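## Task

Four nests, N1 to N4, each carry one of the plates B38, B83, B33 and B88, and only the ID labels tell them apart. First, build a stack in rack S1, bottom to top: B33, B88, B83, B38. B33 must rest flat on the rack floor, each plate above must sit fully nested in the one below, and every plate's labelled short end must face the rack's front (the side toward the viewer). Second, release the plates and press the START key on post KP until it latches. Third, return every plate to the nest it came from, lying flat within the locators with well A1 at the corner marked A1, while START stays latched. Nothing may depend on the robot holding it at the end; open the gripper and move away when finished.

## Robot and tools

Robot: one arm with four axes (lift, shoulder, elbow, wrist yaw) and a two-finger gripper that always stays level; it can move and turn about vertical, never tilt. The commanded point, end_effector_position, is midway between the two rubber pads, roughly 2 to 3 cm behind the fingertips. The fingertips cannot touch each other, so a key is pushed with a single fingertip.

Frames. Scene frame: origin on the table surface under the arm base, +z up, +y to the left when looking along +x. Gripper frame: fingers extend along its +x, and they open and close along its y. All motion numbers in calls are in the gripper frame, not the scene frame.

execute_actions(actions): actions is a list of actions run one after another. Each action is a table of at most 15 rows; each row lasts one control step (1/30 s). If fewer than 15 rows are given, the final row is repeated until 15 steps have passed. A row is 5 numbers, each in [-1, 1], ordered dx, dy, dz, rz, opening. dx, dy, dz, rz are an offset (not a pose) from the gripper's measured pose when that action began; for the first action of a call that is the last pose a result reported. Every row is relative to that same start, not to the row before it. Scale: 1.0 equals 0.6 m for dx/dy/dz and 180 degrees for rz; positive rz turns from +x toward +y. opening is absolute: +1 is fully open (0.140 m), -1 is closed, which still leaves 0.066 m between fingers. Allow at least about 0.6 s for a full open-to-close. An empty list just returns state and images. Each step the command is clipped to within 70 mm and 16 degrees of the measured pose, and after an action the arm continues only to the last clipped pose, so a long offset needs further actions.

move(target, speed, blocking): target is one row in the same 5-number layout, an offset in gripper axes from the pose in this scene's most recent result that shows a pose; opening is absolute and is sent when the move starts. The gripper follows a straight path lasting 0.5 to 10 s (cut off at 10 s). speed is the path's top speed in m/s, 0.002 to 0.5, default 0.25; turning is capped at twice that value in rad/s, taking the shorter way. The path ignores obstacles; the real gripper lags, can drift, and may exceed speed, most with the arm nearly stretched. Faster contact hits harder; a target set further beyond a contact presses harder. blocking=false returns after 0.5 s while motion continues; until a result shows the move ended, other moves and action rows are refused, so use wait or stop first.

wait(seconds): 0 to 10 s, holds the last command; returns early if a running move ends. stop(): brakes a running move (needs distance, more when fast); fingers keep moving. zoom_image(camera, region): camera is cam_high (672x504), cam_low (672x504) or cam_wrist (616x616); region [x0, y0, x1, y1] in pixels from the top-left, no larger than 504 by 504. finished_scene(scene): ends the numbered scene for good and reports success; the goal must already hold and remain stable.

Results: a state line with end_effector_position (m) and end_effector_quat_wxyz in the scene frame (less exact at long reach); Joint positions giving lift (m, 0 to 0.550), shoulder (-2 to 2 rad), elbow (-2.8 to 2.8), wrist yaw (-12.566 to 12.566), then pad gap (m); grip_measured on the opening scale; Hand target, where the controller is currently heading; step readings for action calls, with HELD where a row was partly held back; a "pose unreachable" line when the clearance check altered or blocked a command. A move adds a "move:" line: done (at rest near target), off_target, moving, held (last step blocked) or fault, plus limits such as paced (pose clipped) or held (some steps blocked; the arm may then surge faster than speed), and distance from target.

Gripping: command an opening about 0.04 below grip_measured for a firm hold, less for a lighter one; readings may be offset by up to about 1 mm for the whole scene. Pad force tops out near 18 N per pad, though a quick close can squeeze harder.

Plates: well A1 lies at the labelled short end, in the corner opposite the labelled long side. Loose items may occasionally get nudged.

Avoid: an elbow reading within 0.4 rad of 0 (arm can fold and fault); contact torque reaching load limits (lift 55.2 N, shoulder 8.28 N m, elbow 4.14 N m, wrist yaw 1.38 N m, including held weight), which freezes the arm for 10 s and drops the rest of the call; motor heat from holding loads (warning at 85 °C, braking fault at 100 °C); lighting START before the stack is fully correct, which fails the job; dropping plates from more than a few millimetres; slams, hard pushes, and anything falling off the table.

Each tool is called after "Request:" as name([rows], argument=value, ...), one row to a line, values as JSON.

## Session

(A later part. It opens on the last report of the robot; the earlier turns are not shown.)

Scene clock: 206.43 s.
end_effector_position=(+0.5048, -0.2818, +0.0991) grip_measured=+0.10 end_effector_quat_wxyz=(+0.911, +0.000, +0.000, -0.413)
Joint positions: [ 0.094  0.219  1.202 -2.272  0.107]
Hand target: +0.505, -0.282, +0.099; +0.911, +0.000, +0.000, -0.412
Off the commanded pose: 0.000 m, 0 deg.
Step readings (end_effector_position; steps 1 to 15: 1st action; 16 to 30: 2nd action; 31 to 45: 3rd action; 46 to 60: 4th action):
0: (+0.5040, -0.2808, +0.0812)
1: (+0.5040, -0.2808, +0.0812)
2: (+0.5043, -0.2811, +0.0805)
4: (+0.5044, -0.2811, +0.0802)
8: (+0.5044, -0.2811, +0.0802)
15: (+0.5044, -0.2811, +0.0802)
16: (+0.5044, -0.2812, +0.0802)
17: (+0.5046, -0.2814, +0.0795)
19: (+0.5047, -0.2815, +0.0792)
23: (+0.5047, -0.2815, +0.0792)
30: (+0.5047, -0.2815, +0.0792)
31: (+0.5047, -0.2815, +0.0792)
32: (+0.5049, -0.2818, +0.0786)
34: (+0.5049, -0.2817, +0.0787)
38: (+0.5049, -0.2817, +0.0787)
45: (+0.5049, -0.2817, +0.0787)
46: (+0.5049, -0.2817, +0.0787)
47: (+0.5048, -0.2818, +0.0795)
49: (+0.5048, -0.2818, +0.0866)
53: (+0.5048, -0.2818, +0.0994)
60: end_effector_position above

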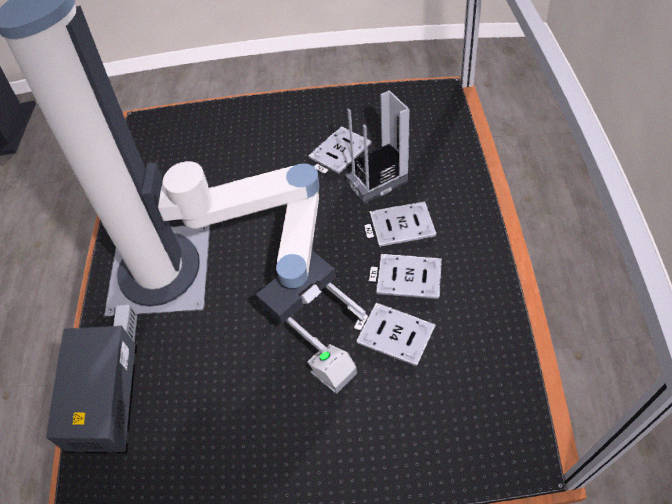

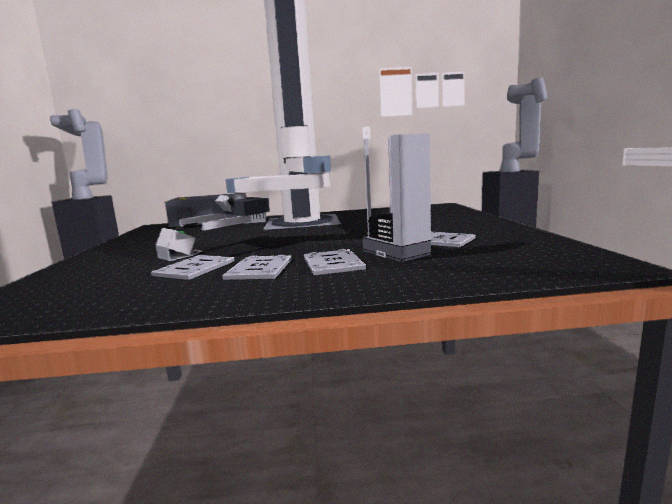

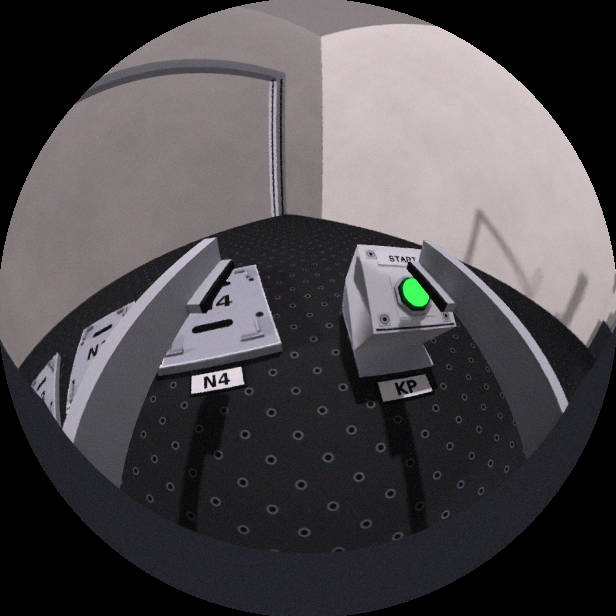

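Request:
move(target=[-0.5449,0.5415,0,0.4278,0.1])

Request:
move(target=[0.25,0,0,0,0.1], speed=0.2)

Scene clock: 213.37 s.
end_effector_position=(+0.5335, +0.1784, +0.0991) grip_measured=+0.10 end_effector_quat_wxyz=(+0.970, +0.000, +0.000, +0.245)
Joint positions: [ 0.094  1.362  1.04  -1.907  0.107]
Hand target: +0.534, +0.178, +0.099; +0.970, +0.000, +0.000, +0.244
Off the commanded pose: 0.000 m, 0 deg.
move: done

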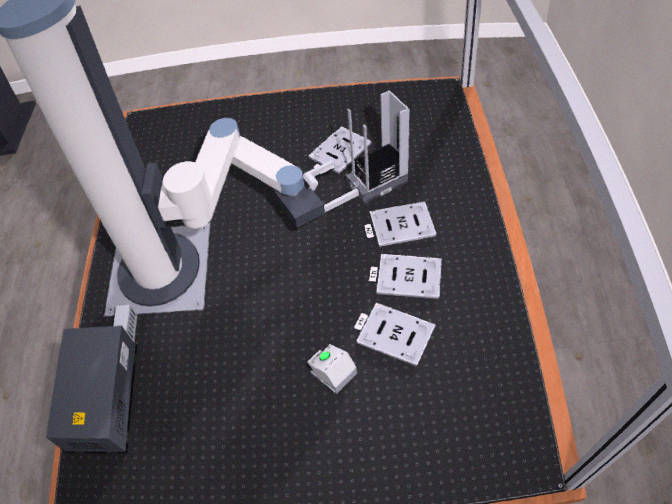

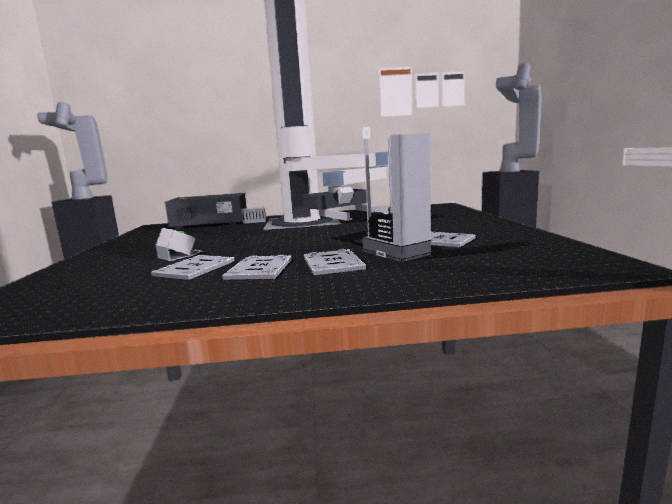

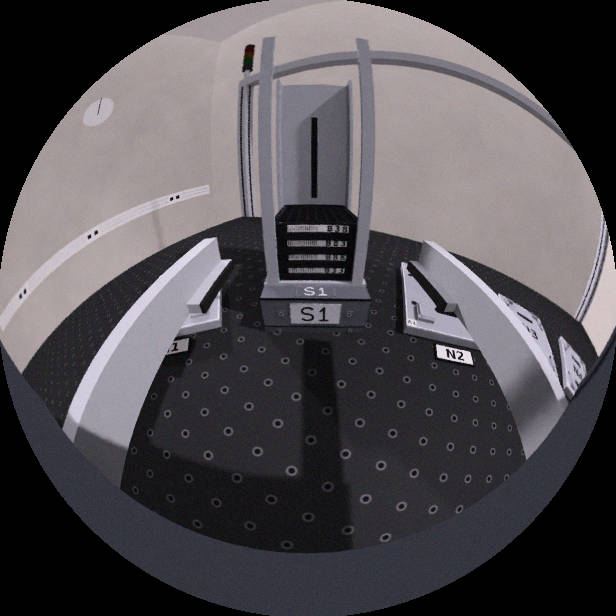

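Scene clock: 214.50 s.
end_effector_position=(+0.6656, +0.2495, +0.0991) grip_measured=+0.10 end_effector_quat_wxyz=(+0.970, +0.000, +0.000, +0.245)
Joint positions: [ 0.094  1.066  1.815 -2.386  0.107]
Hand target: +0.666, +0.250, +0.099; +0.970, +0.000, +0.000, +0.245
Off the commanded pose: 0.000 m, 0 deg.
move: done

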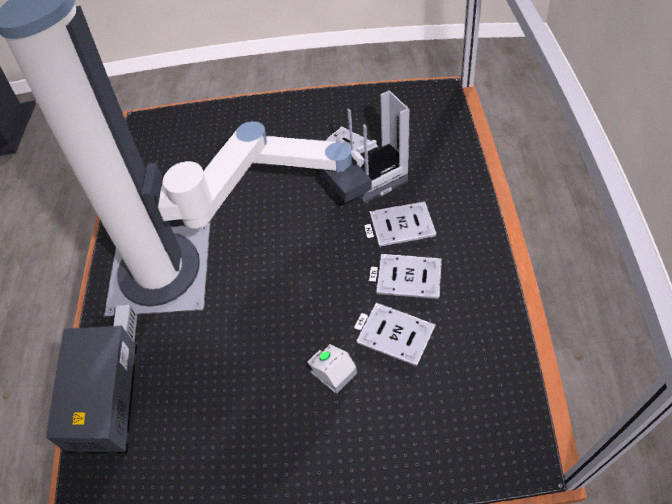

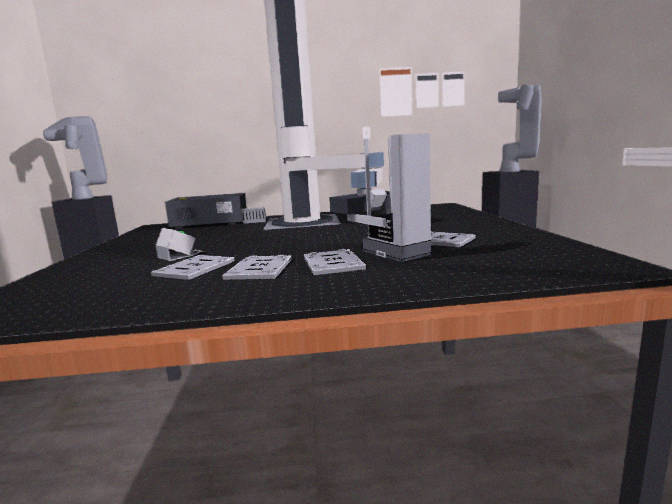

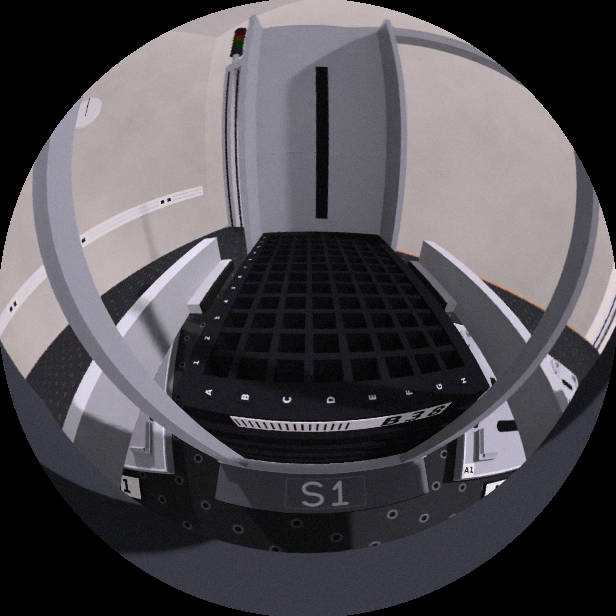

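Request:
execute_actions([
  [[0,-0.0006,0,-0.0005,-0.41]],
  [[0,0,0,0,-0.48]],
  [[0,0,0,0,-0.54]],
])

Request:
move(target=[0,0,0.375,0,-0.54], speed=0.2)

Request:
move(target=[-0.43,-0.7594,0,-0.317,-0.54])

Request:
move(target=[0,0,-0.465,0,-0.54])

Scene clock: 220.13 s.
end_effector_position=(+0.6658, +0.2492, +0.0991) grip_measured=-0.47 end_effector_quat_wxyz=(+0.970, +0.000, +0.000, +0.244)
Joint positions: [ 0.094  1.065  1.815 -2.387  0.085]
Hand target: +0.666, +0.249, +0.099; +0.970, +0.000, +0.000, +0.244
Off the commanded pose: 0.000 m, 0 deg.
Step readings (end_effector_position; steps 1 to 15: 1st action; 16 to 30: 2nd action; 31 to 45: 3rd action):
0: (+0.6656, +0.2495, +0.0991)
1: (+0.6656, +0.2495, +0.0991)
2: (+0.6658, +0.2493, +0.0991)
4: (+0.6658, +0.2492, +0.0991)
8: (+0.6658, +0.2492, +0.0991)
15: (+0.6658, +0.2492, +0.0991)
16: (+0.6658, +0.2492, +0.0991)
17: (+0.6658, +0.2492, +0.0991)
19: (+0.6658, +0.2492, +0.0991)
23: (+0.6658, +0.2492, +0.0991)
30: (+0.6658, +0.2492, +0.0991)
31: (+0.6658, +0.2492, +0.0991)
32: (+0.6658, +0.2492, +0.0991)
34: (+0.6658, +0.2492, +0.0991)
38: (+0.6658, +0.2492, +0.0991)
45: end_effector_position above

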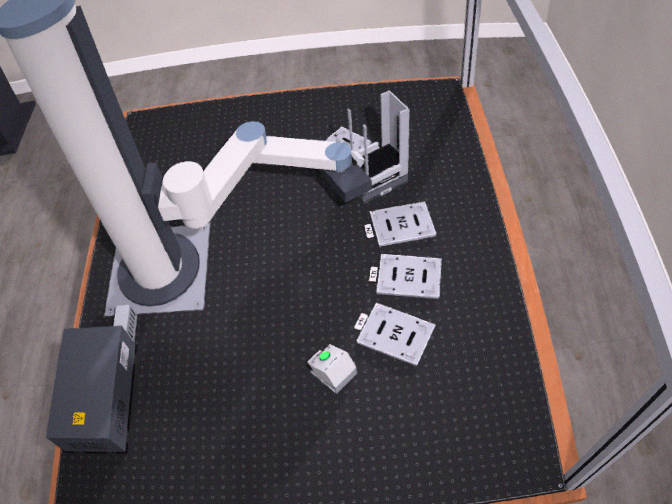

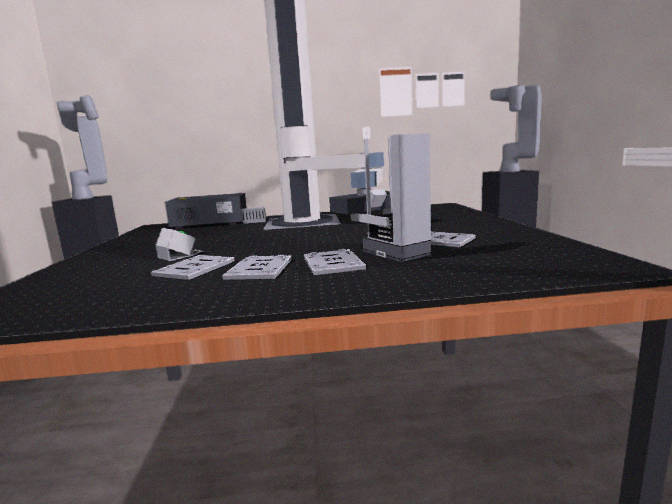

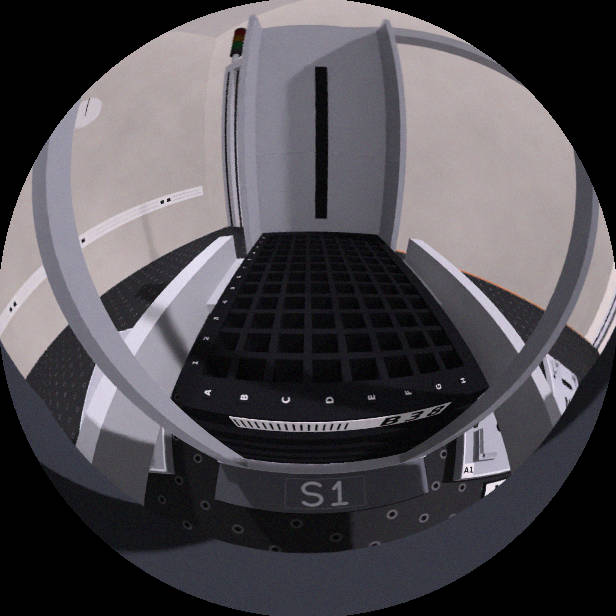

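Scene clock: 221.67 s.
end_effector_position=(+0.6658, +0.2492, +0.3242) grip_measured=-0.47 end_effector_quat_wxyz=(+0.970, +0.000, +0.000, +0.244)
Joint positions: [ 0.319  1.065  1.815 -2.387  0.085]
Hand target: +0.666, +0.249, +0.324; +0.970, +0.000, +0.000, +0.244
Off the commanded pose: 0.000 m, 0 deg.
move: done

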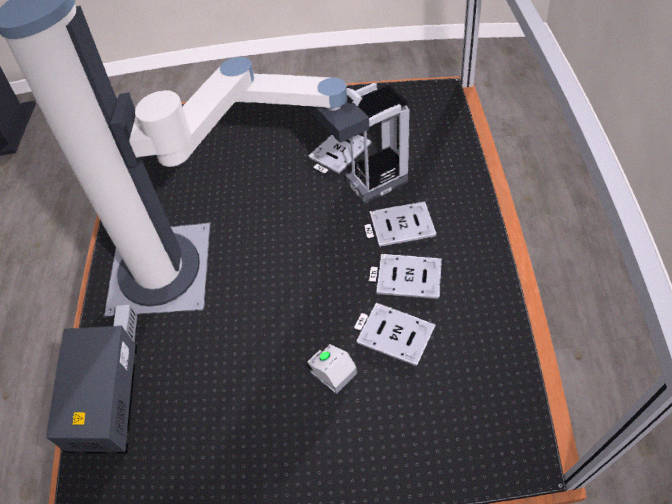

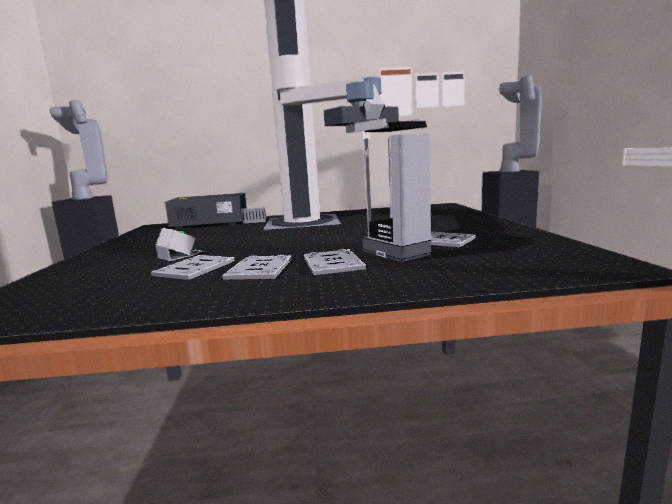

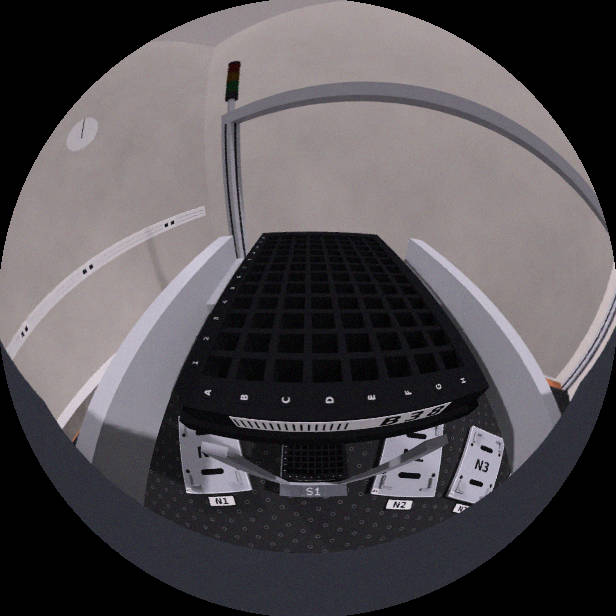

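Scene clock: 224.17 s.
end_effector_position=(+0.6538, -0.2744, +0.3241) grip_measured=-0.47 end_effector_quat_wxyz=(+0.969, +0.000, +0.000, -0.249)
Joint positions: [ 0.319  0.073  1.824 -2.4    0.085]
Hand target: +0.654, -0.274, +0.324; +0.969, +0.000, +0.000, -0.249
Off the commanded pose: 0.000 m, 0 deg.
move: done

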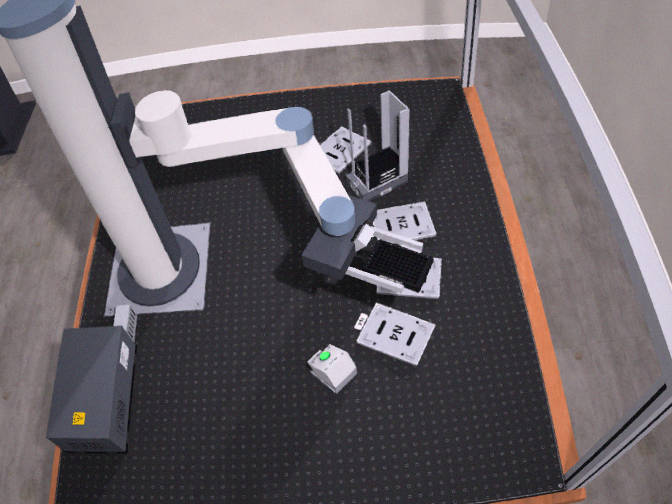

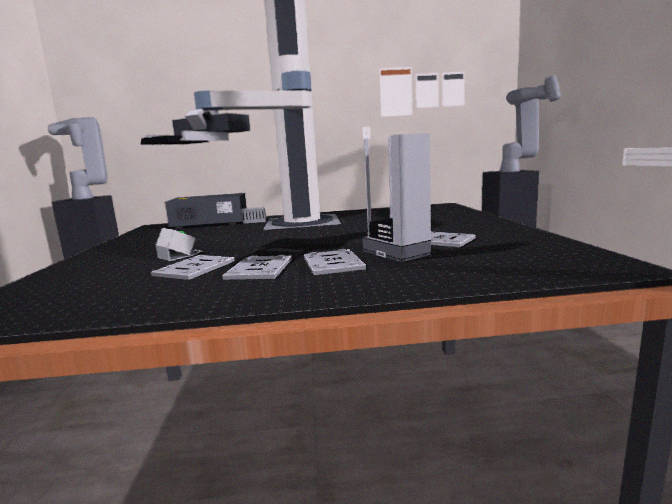

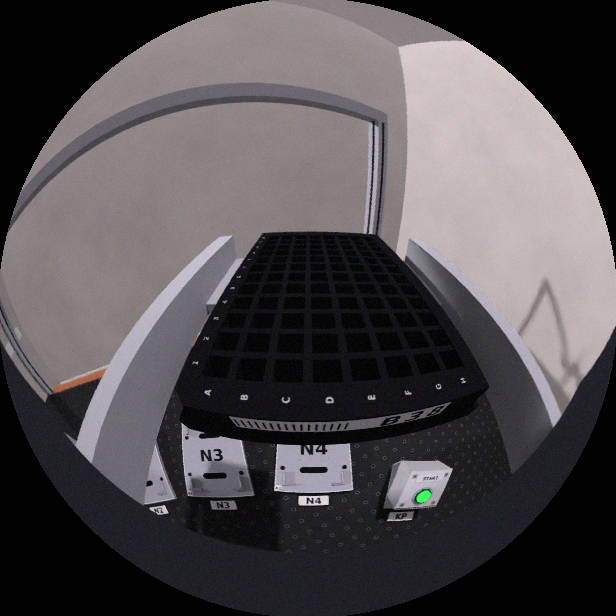

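Scene clock: 225.70 s.
end_effector_position=(+0.6538, -0.2744, +0.0451) grip_measured=-0.47 end_effector_quat_wxyz=(+0.969, +0.000, +0.000, -0.249)
Joint positions: [ 0.04   0.073  1.824 -2.4    0.085]
Hand target: +0.654, -0.274, +0.045; +0.969, +0.000, +0.000, -0.249
Off the commanded pose: 0.000 m, 0 deg.
move: done

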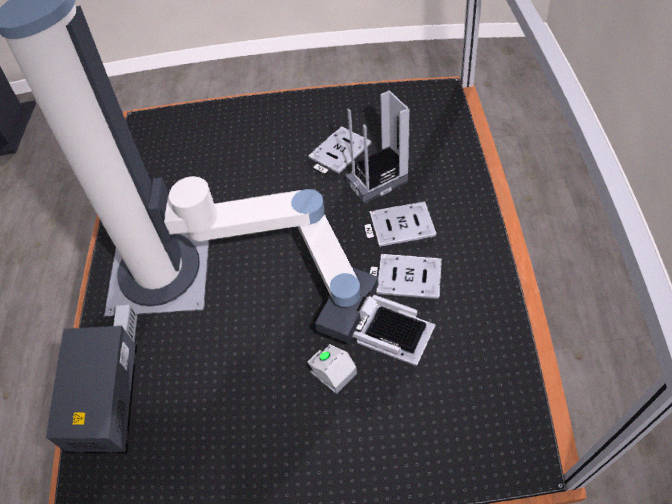

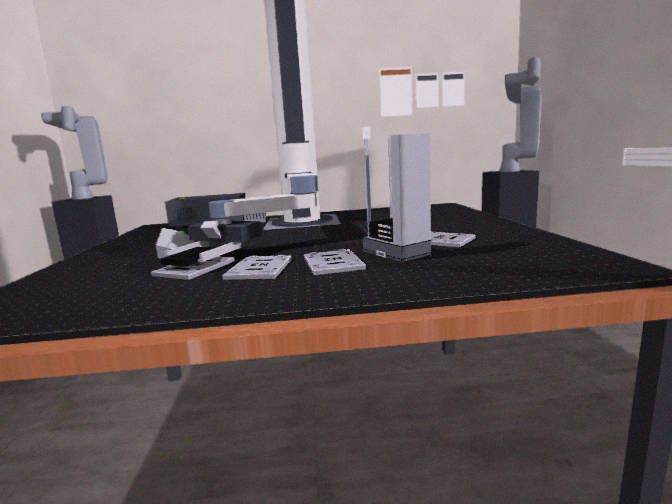

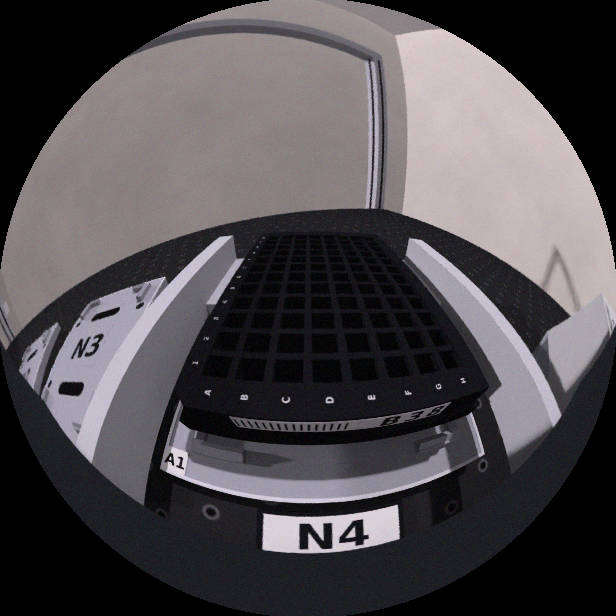

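Request:
move(target=[0.0005,0.0008,-0.0245,0,-0.54], speed=0.02)

Request:
execute_actions([
  [[0,0,0,0,0.1]],
])

Request:
move(target=[0,0,0.0928,0,0.1])

Request:
move(target=[-0.5397,0.5635,0,0.3168,0.1])

Request:
move(target=[0.25,0,0,0,0.1], speed=0.2)

Scene clock: 234.47 s.
end_effector_position=(+0.6542, -0.2742, +0.0303) grip_measured=-0.47 end_effector_quat_wxyz=(+0.969, +0.000, +0.000, -0.249)
Joint positions: [ 0.025  0.073  1.826 -2.402  0.085]
Hand target: +0.654, -0.274, +0.030; +0.969, +0.000, +0.000, -0.249
Off the commanded pose: 0.000 m, 0 deg.
move: done

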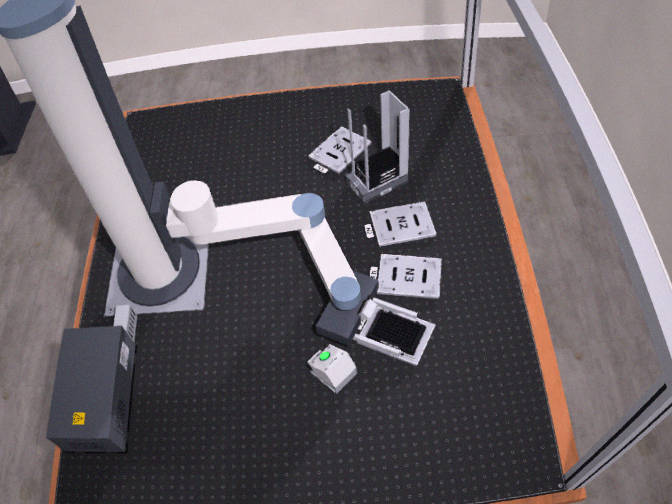

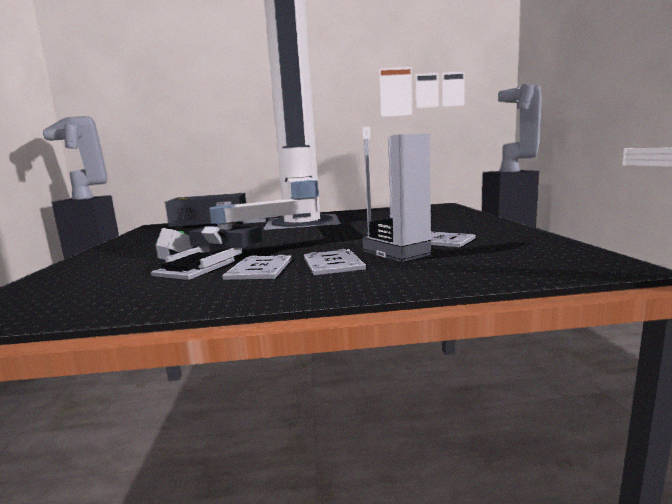

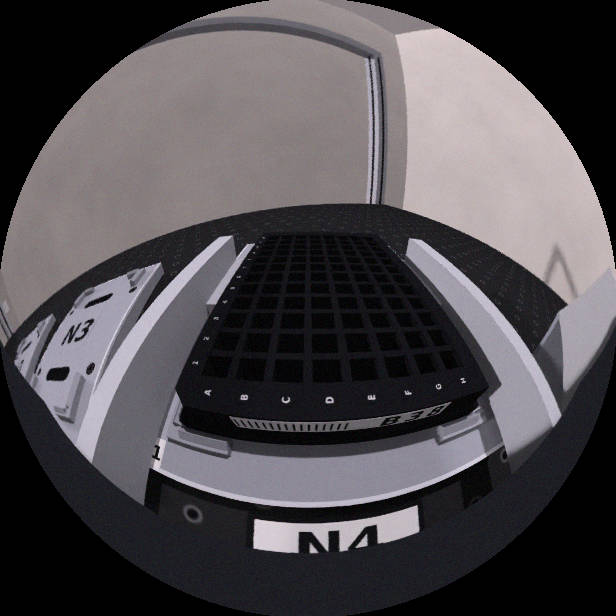

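Scene clock: 234.97 s.
end_effector_position=(+0.6542, -0.2742, +0.0303) grip_measured=+0.10 end_effector_quat_wxyz=(+0.969, +0.000, +0.000, -0.249)
Joint positions: [ 0.025  0.073  1.826 -2.402  0.107]
Hand target: +0.654, -0.274, +0.030; +0.969, +0.000, +0.000, -0.249
Off the commanded pose: 0.000 m, 0 deg.
Step readings (end_effector_position):
0: (+0.6542, -0.2742, +0.0303)
1: (+0.6542, -0.2742, +0.0303)
2: (+0.6542, -0.2742, +0.0303)
4: (+0.6542, -0.2742, +0.0303)
8: (+0.6542, -0.2742, +0.0303)
15: end_effector_position above

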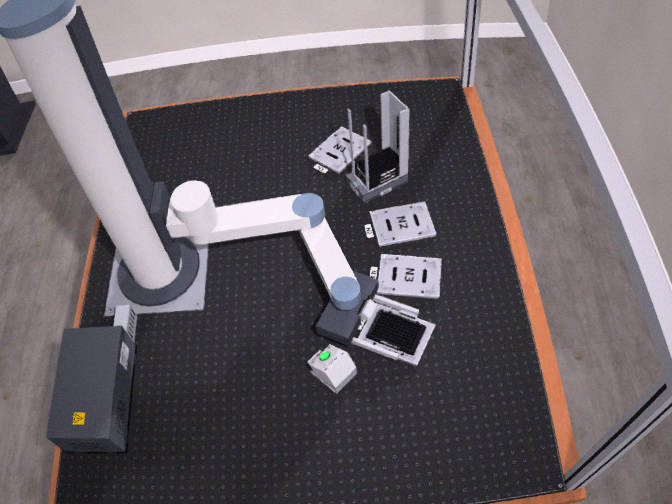

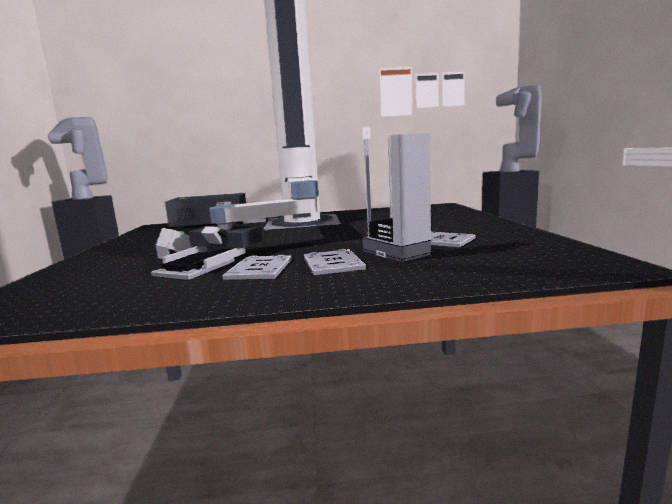

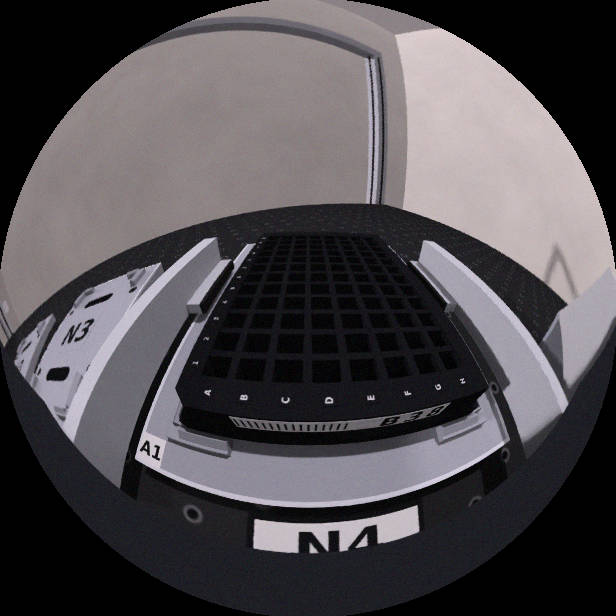

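Scene clock: 235.70 s.
end_effector_position=(+0.6542, -0.2742, +0.0861) grip_measured=+0.10 end_effector_quat_wxyz=(+0.969, +0.000, +0.000, -0.249)
Joint positions: [ 0.081  0.073  1.826 -2.402  0.107]
Hand target: +0.654, -0.274, +0.086; +0.969, +0.000, +0.000, -0.249
Off the commanded pose: 0.000 m, 0 deg.
move: done

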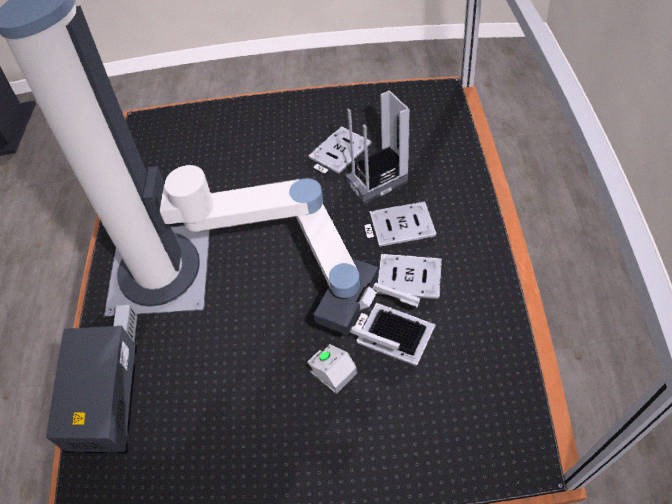

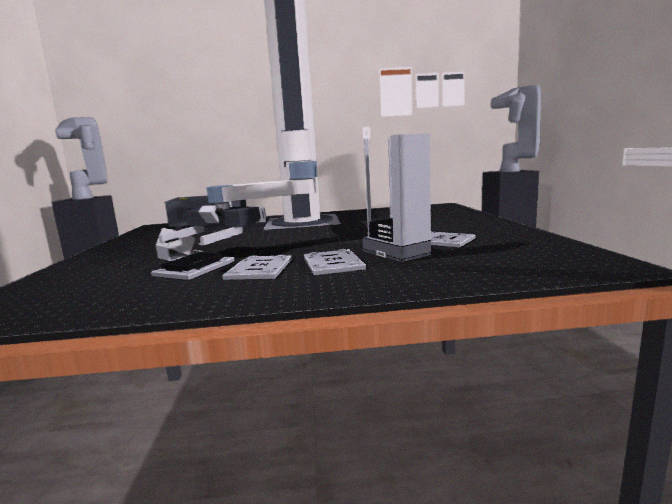

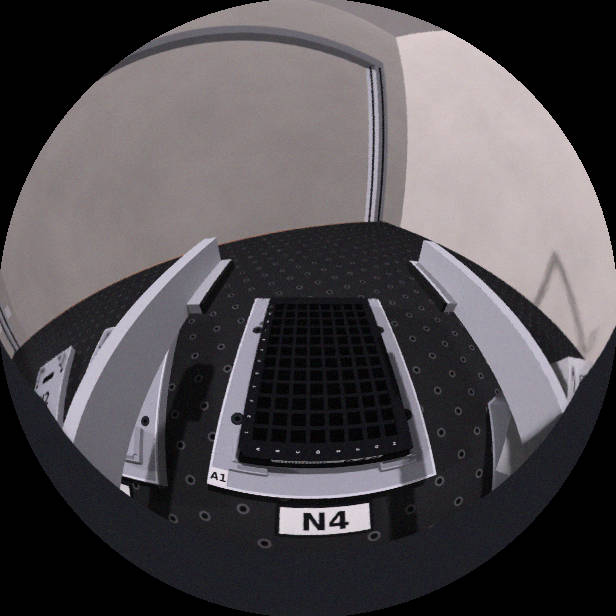

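Scene clock: 238.07 s.
end_effector_position=(+0.5337, +0.1784, +0.0861) grip_measured=+0.10 end_effector_quat_wxyz=(+0.970, +0.000, +0.000, +0.244)
Joint positions: [ 0.081  1.362  1.04  -1.909  0.107]
Hand target: +0.534, +0.178, +0.086; +0.970, +0.000, +0.000, +0.244
Off the commanded pose: 0.000 m, 0 deg.
move: done

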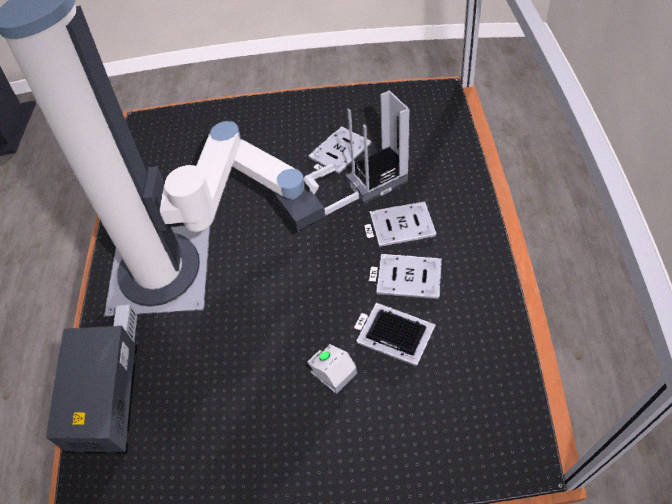

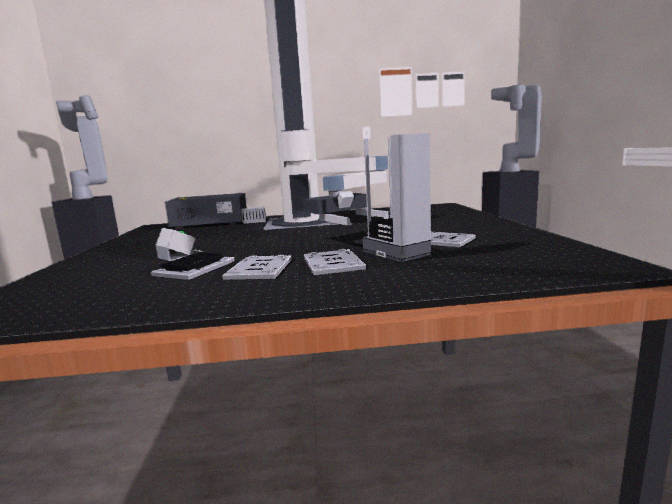

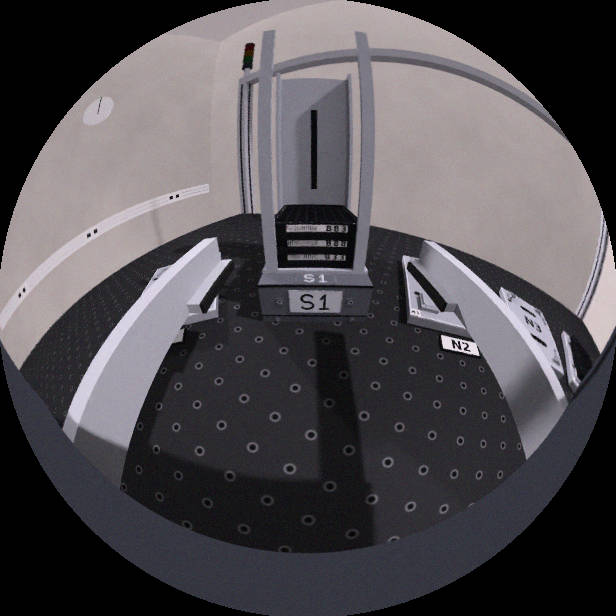

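Scene clock: 239.20 s.
end_effector_position=(+0.6659, +0.2493, +0.0861) grip_measured=+0.10 end_effector_quat_wxyz=(+0.970, +0.000, +0.000, +0.244)
Joint positions: [ 0.081  1.065  1.816 -2.388  0.107]
Hand target: +0.666, +0.249, +0.086; +0.970, +0.000, +0.000, +0.244
Off the commanded pose: 0.000 m, 0 deg.
move: done

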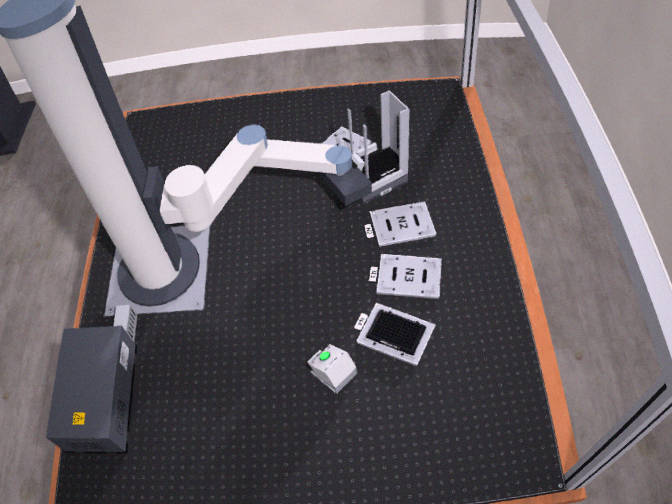

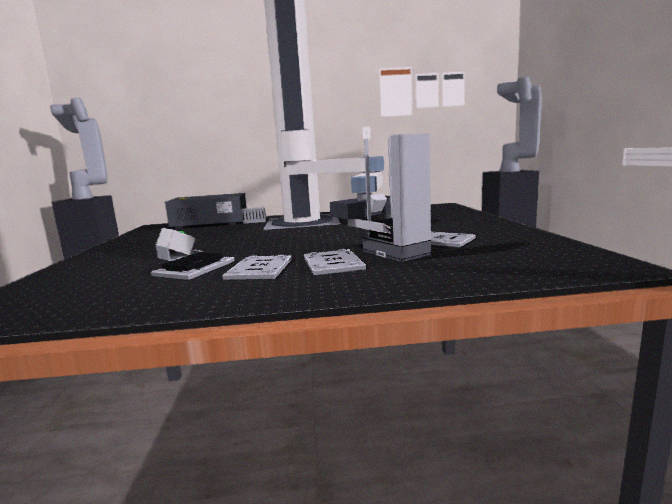

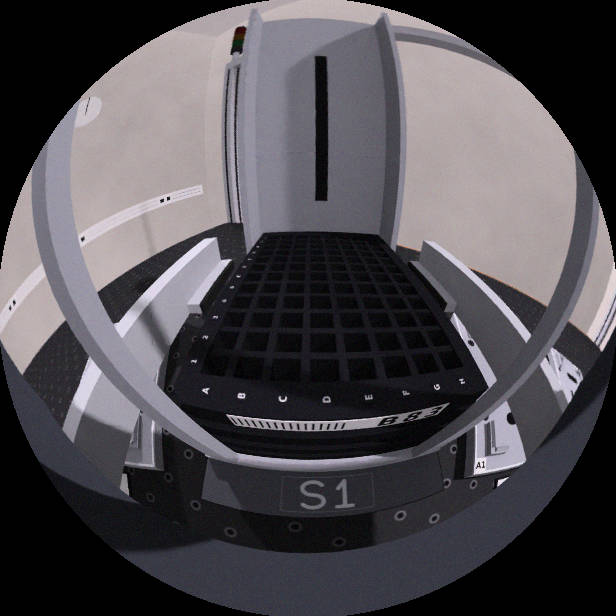

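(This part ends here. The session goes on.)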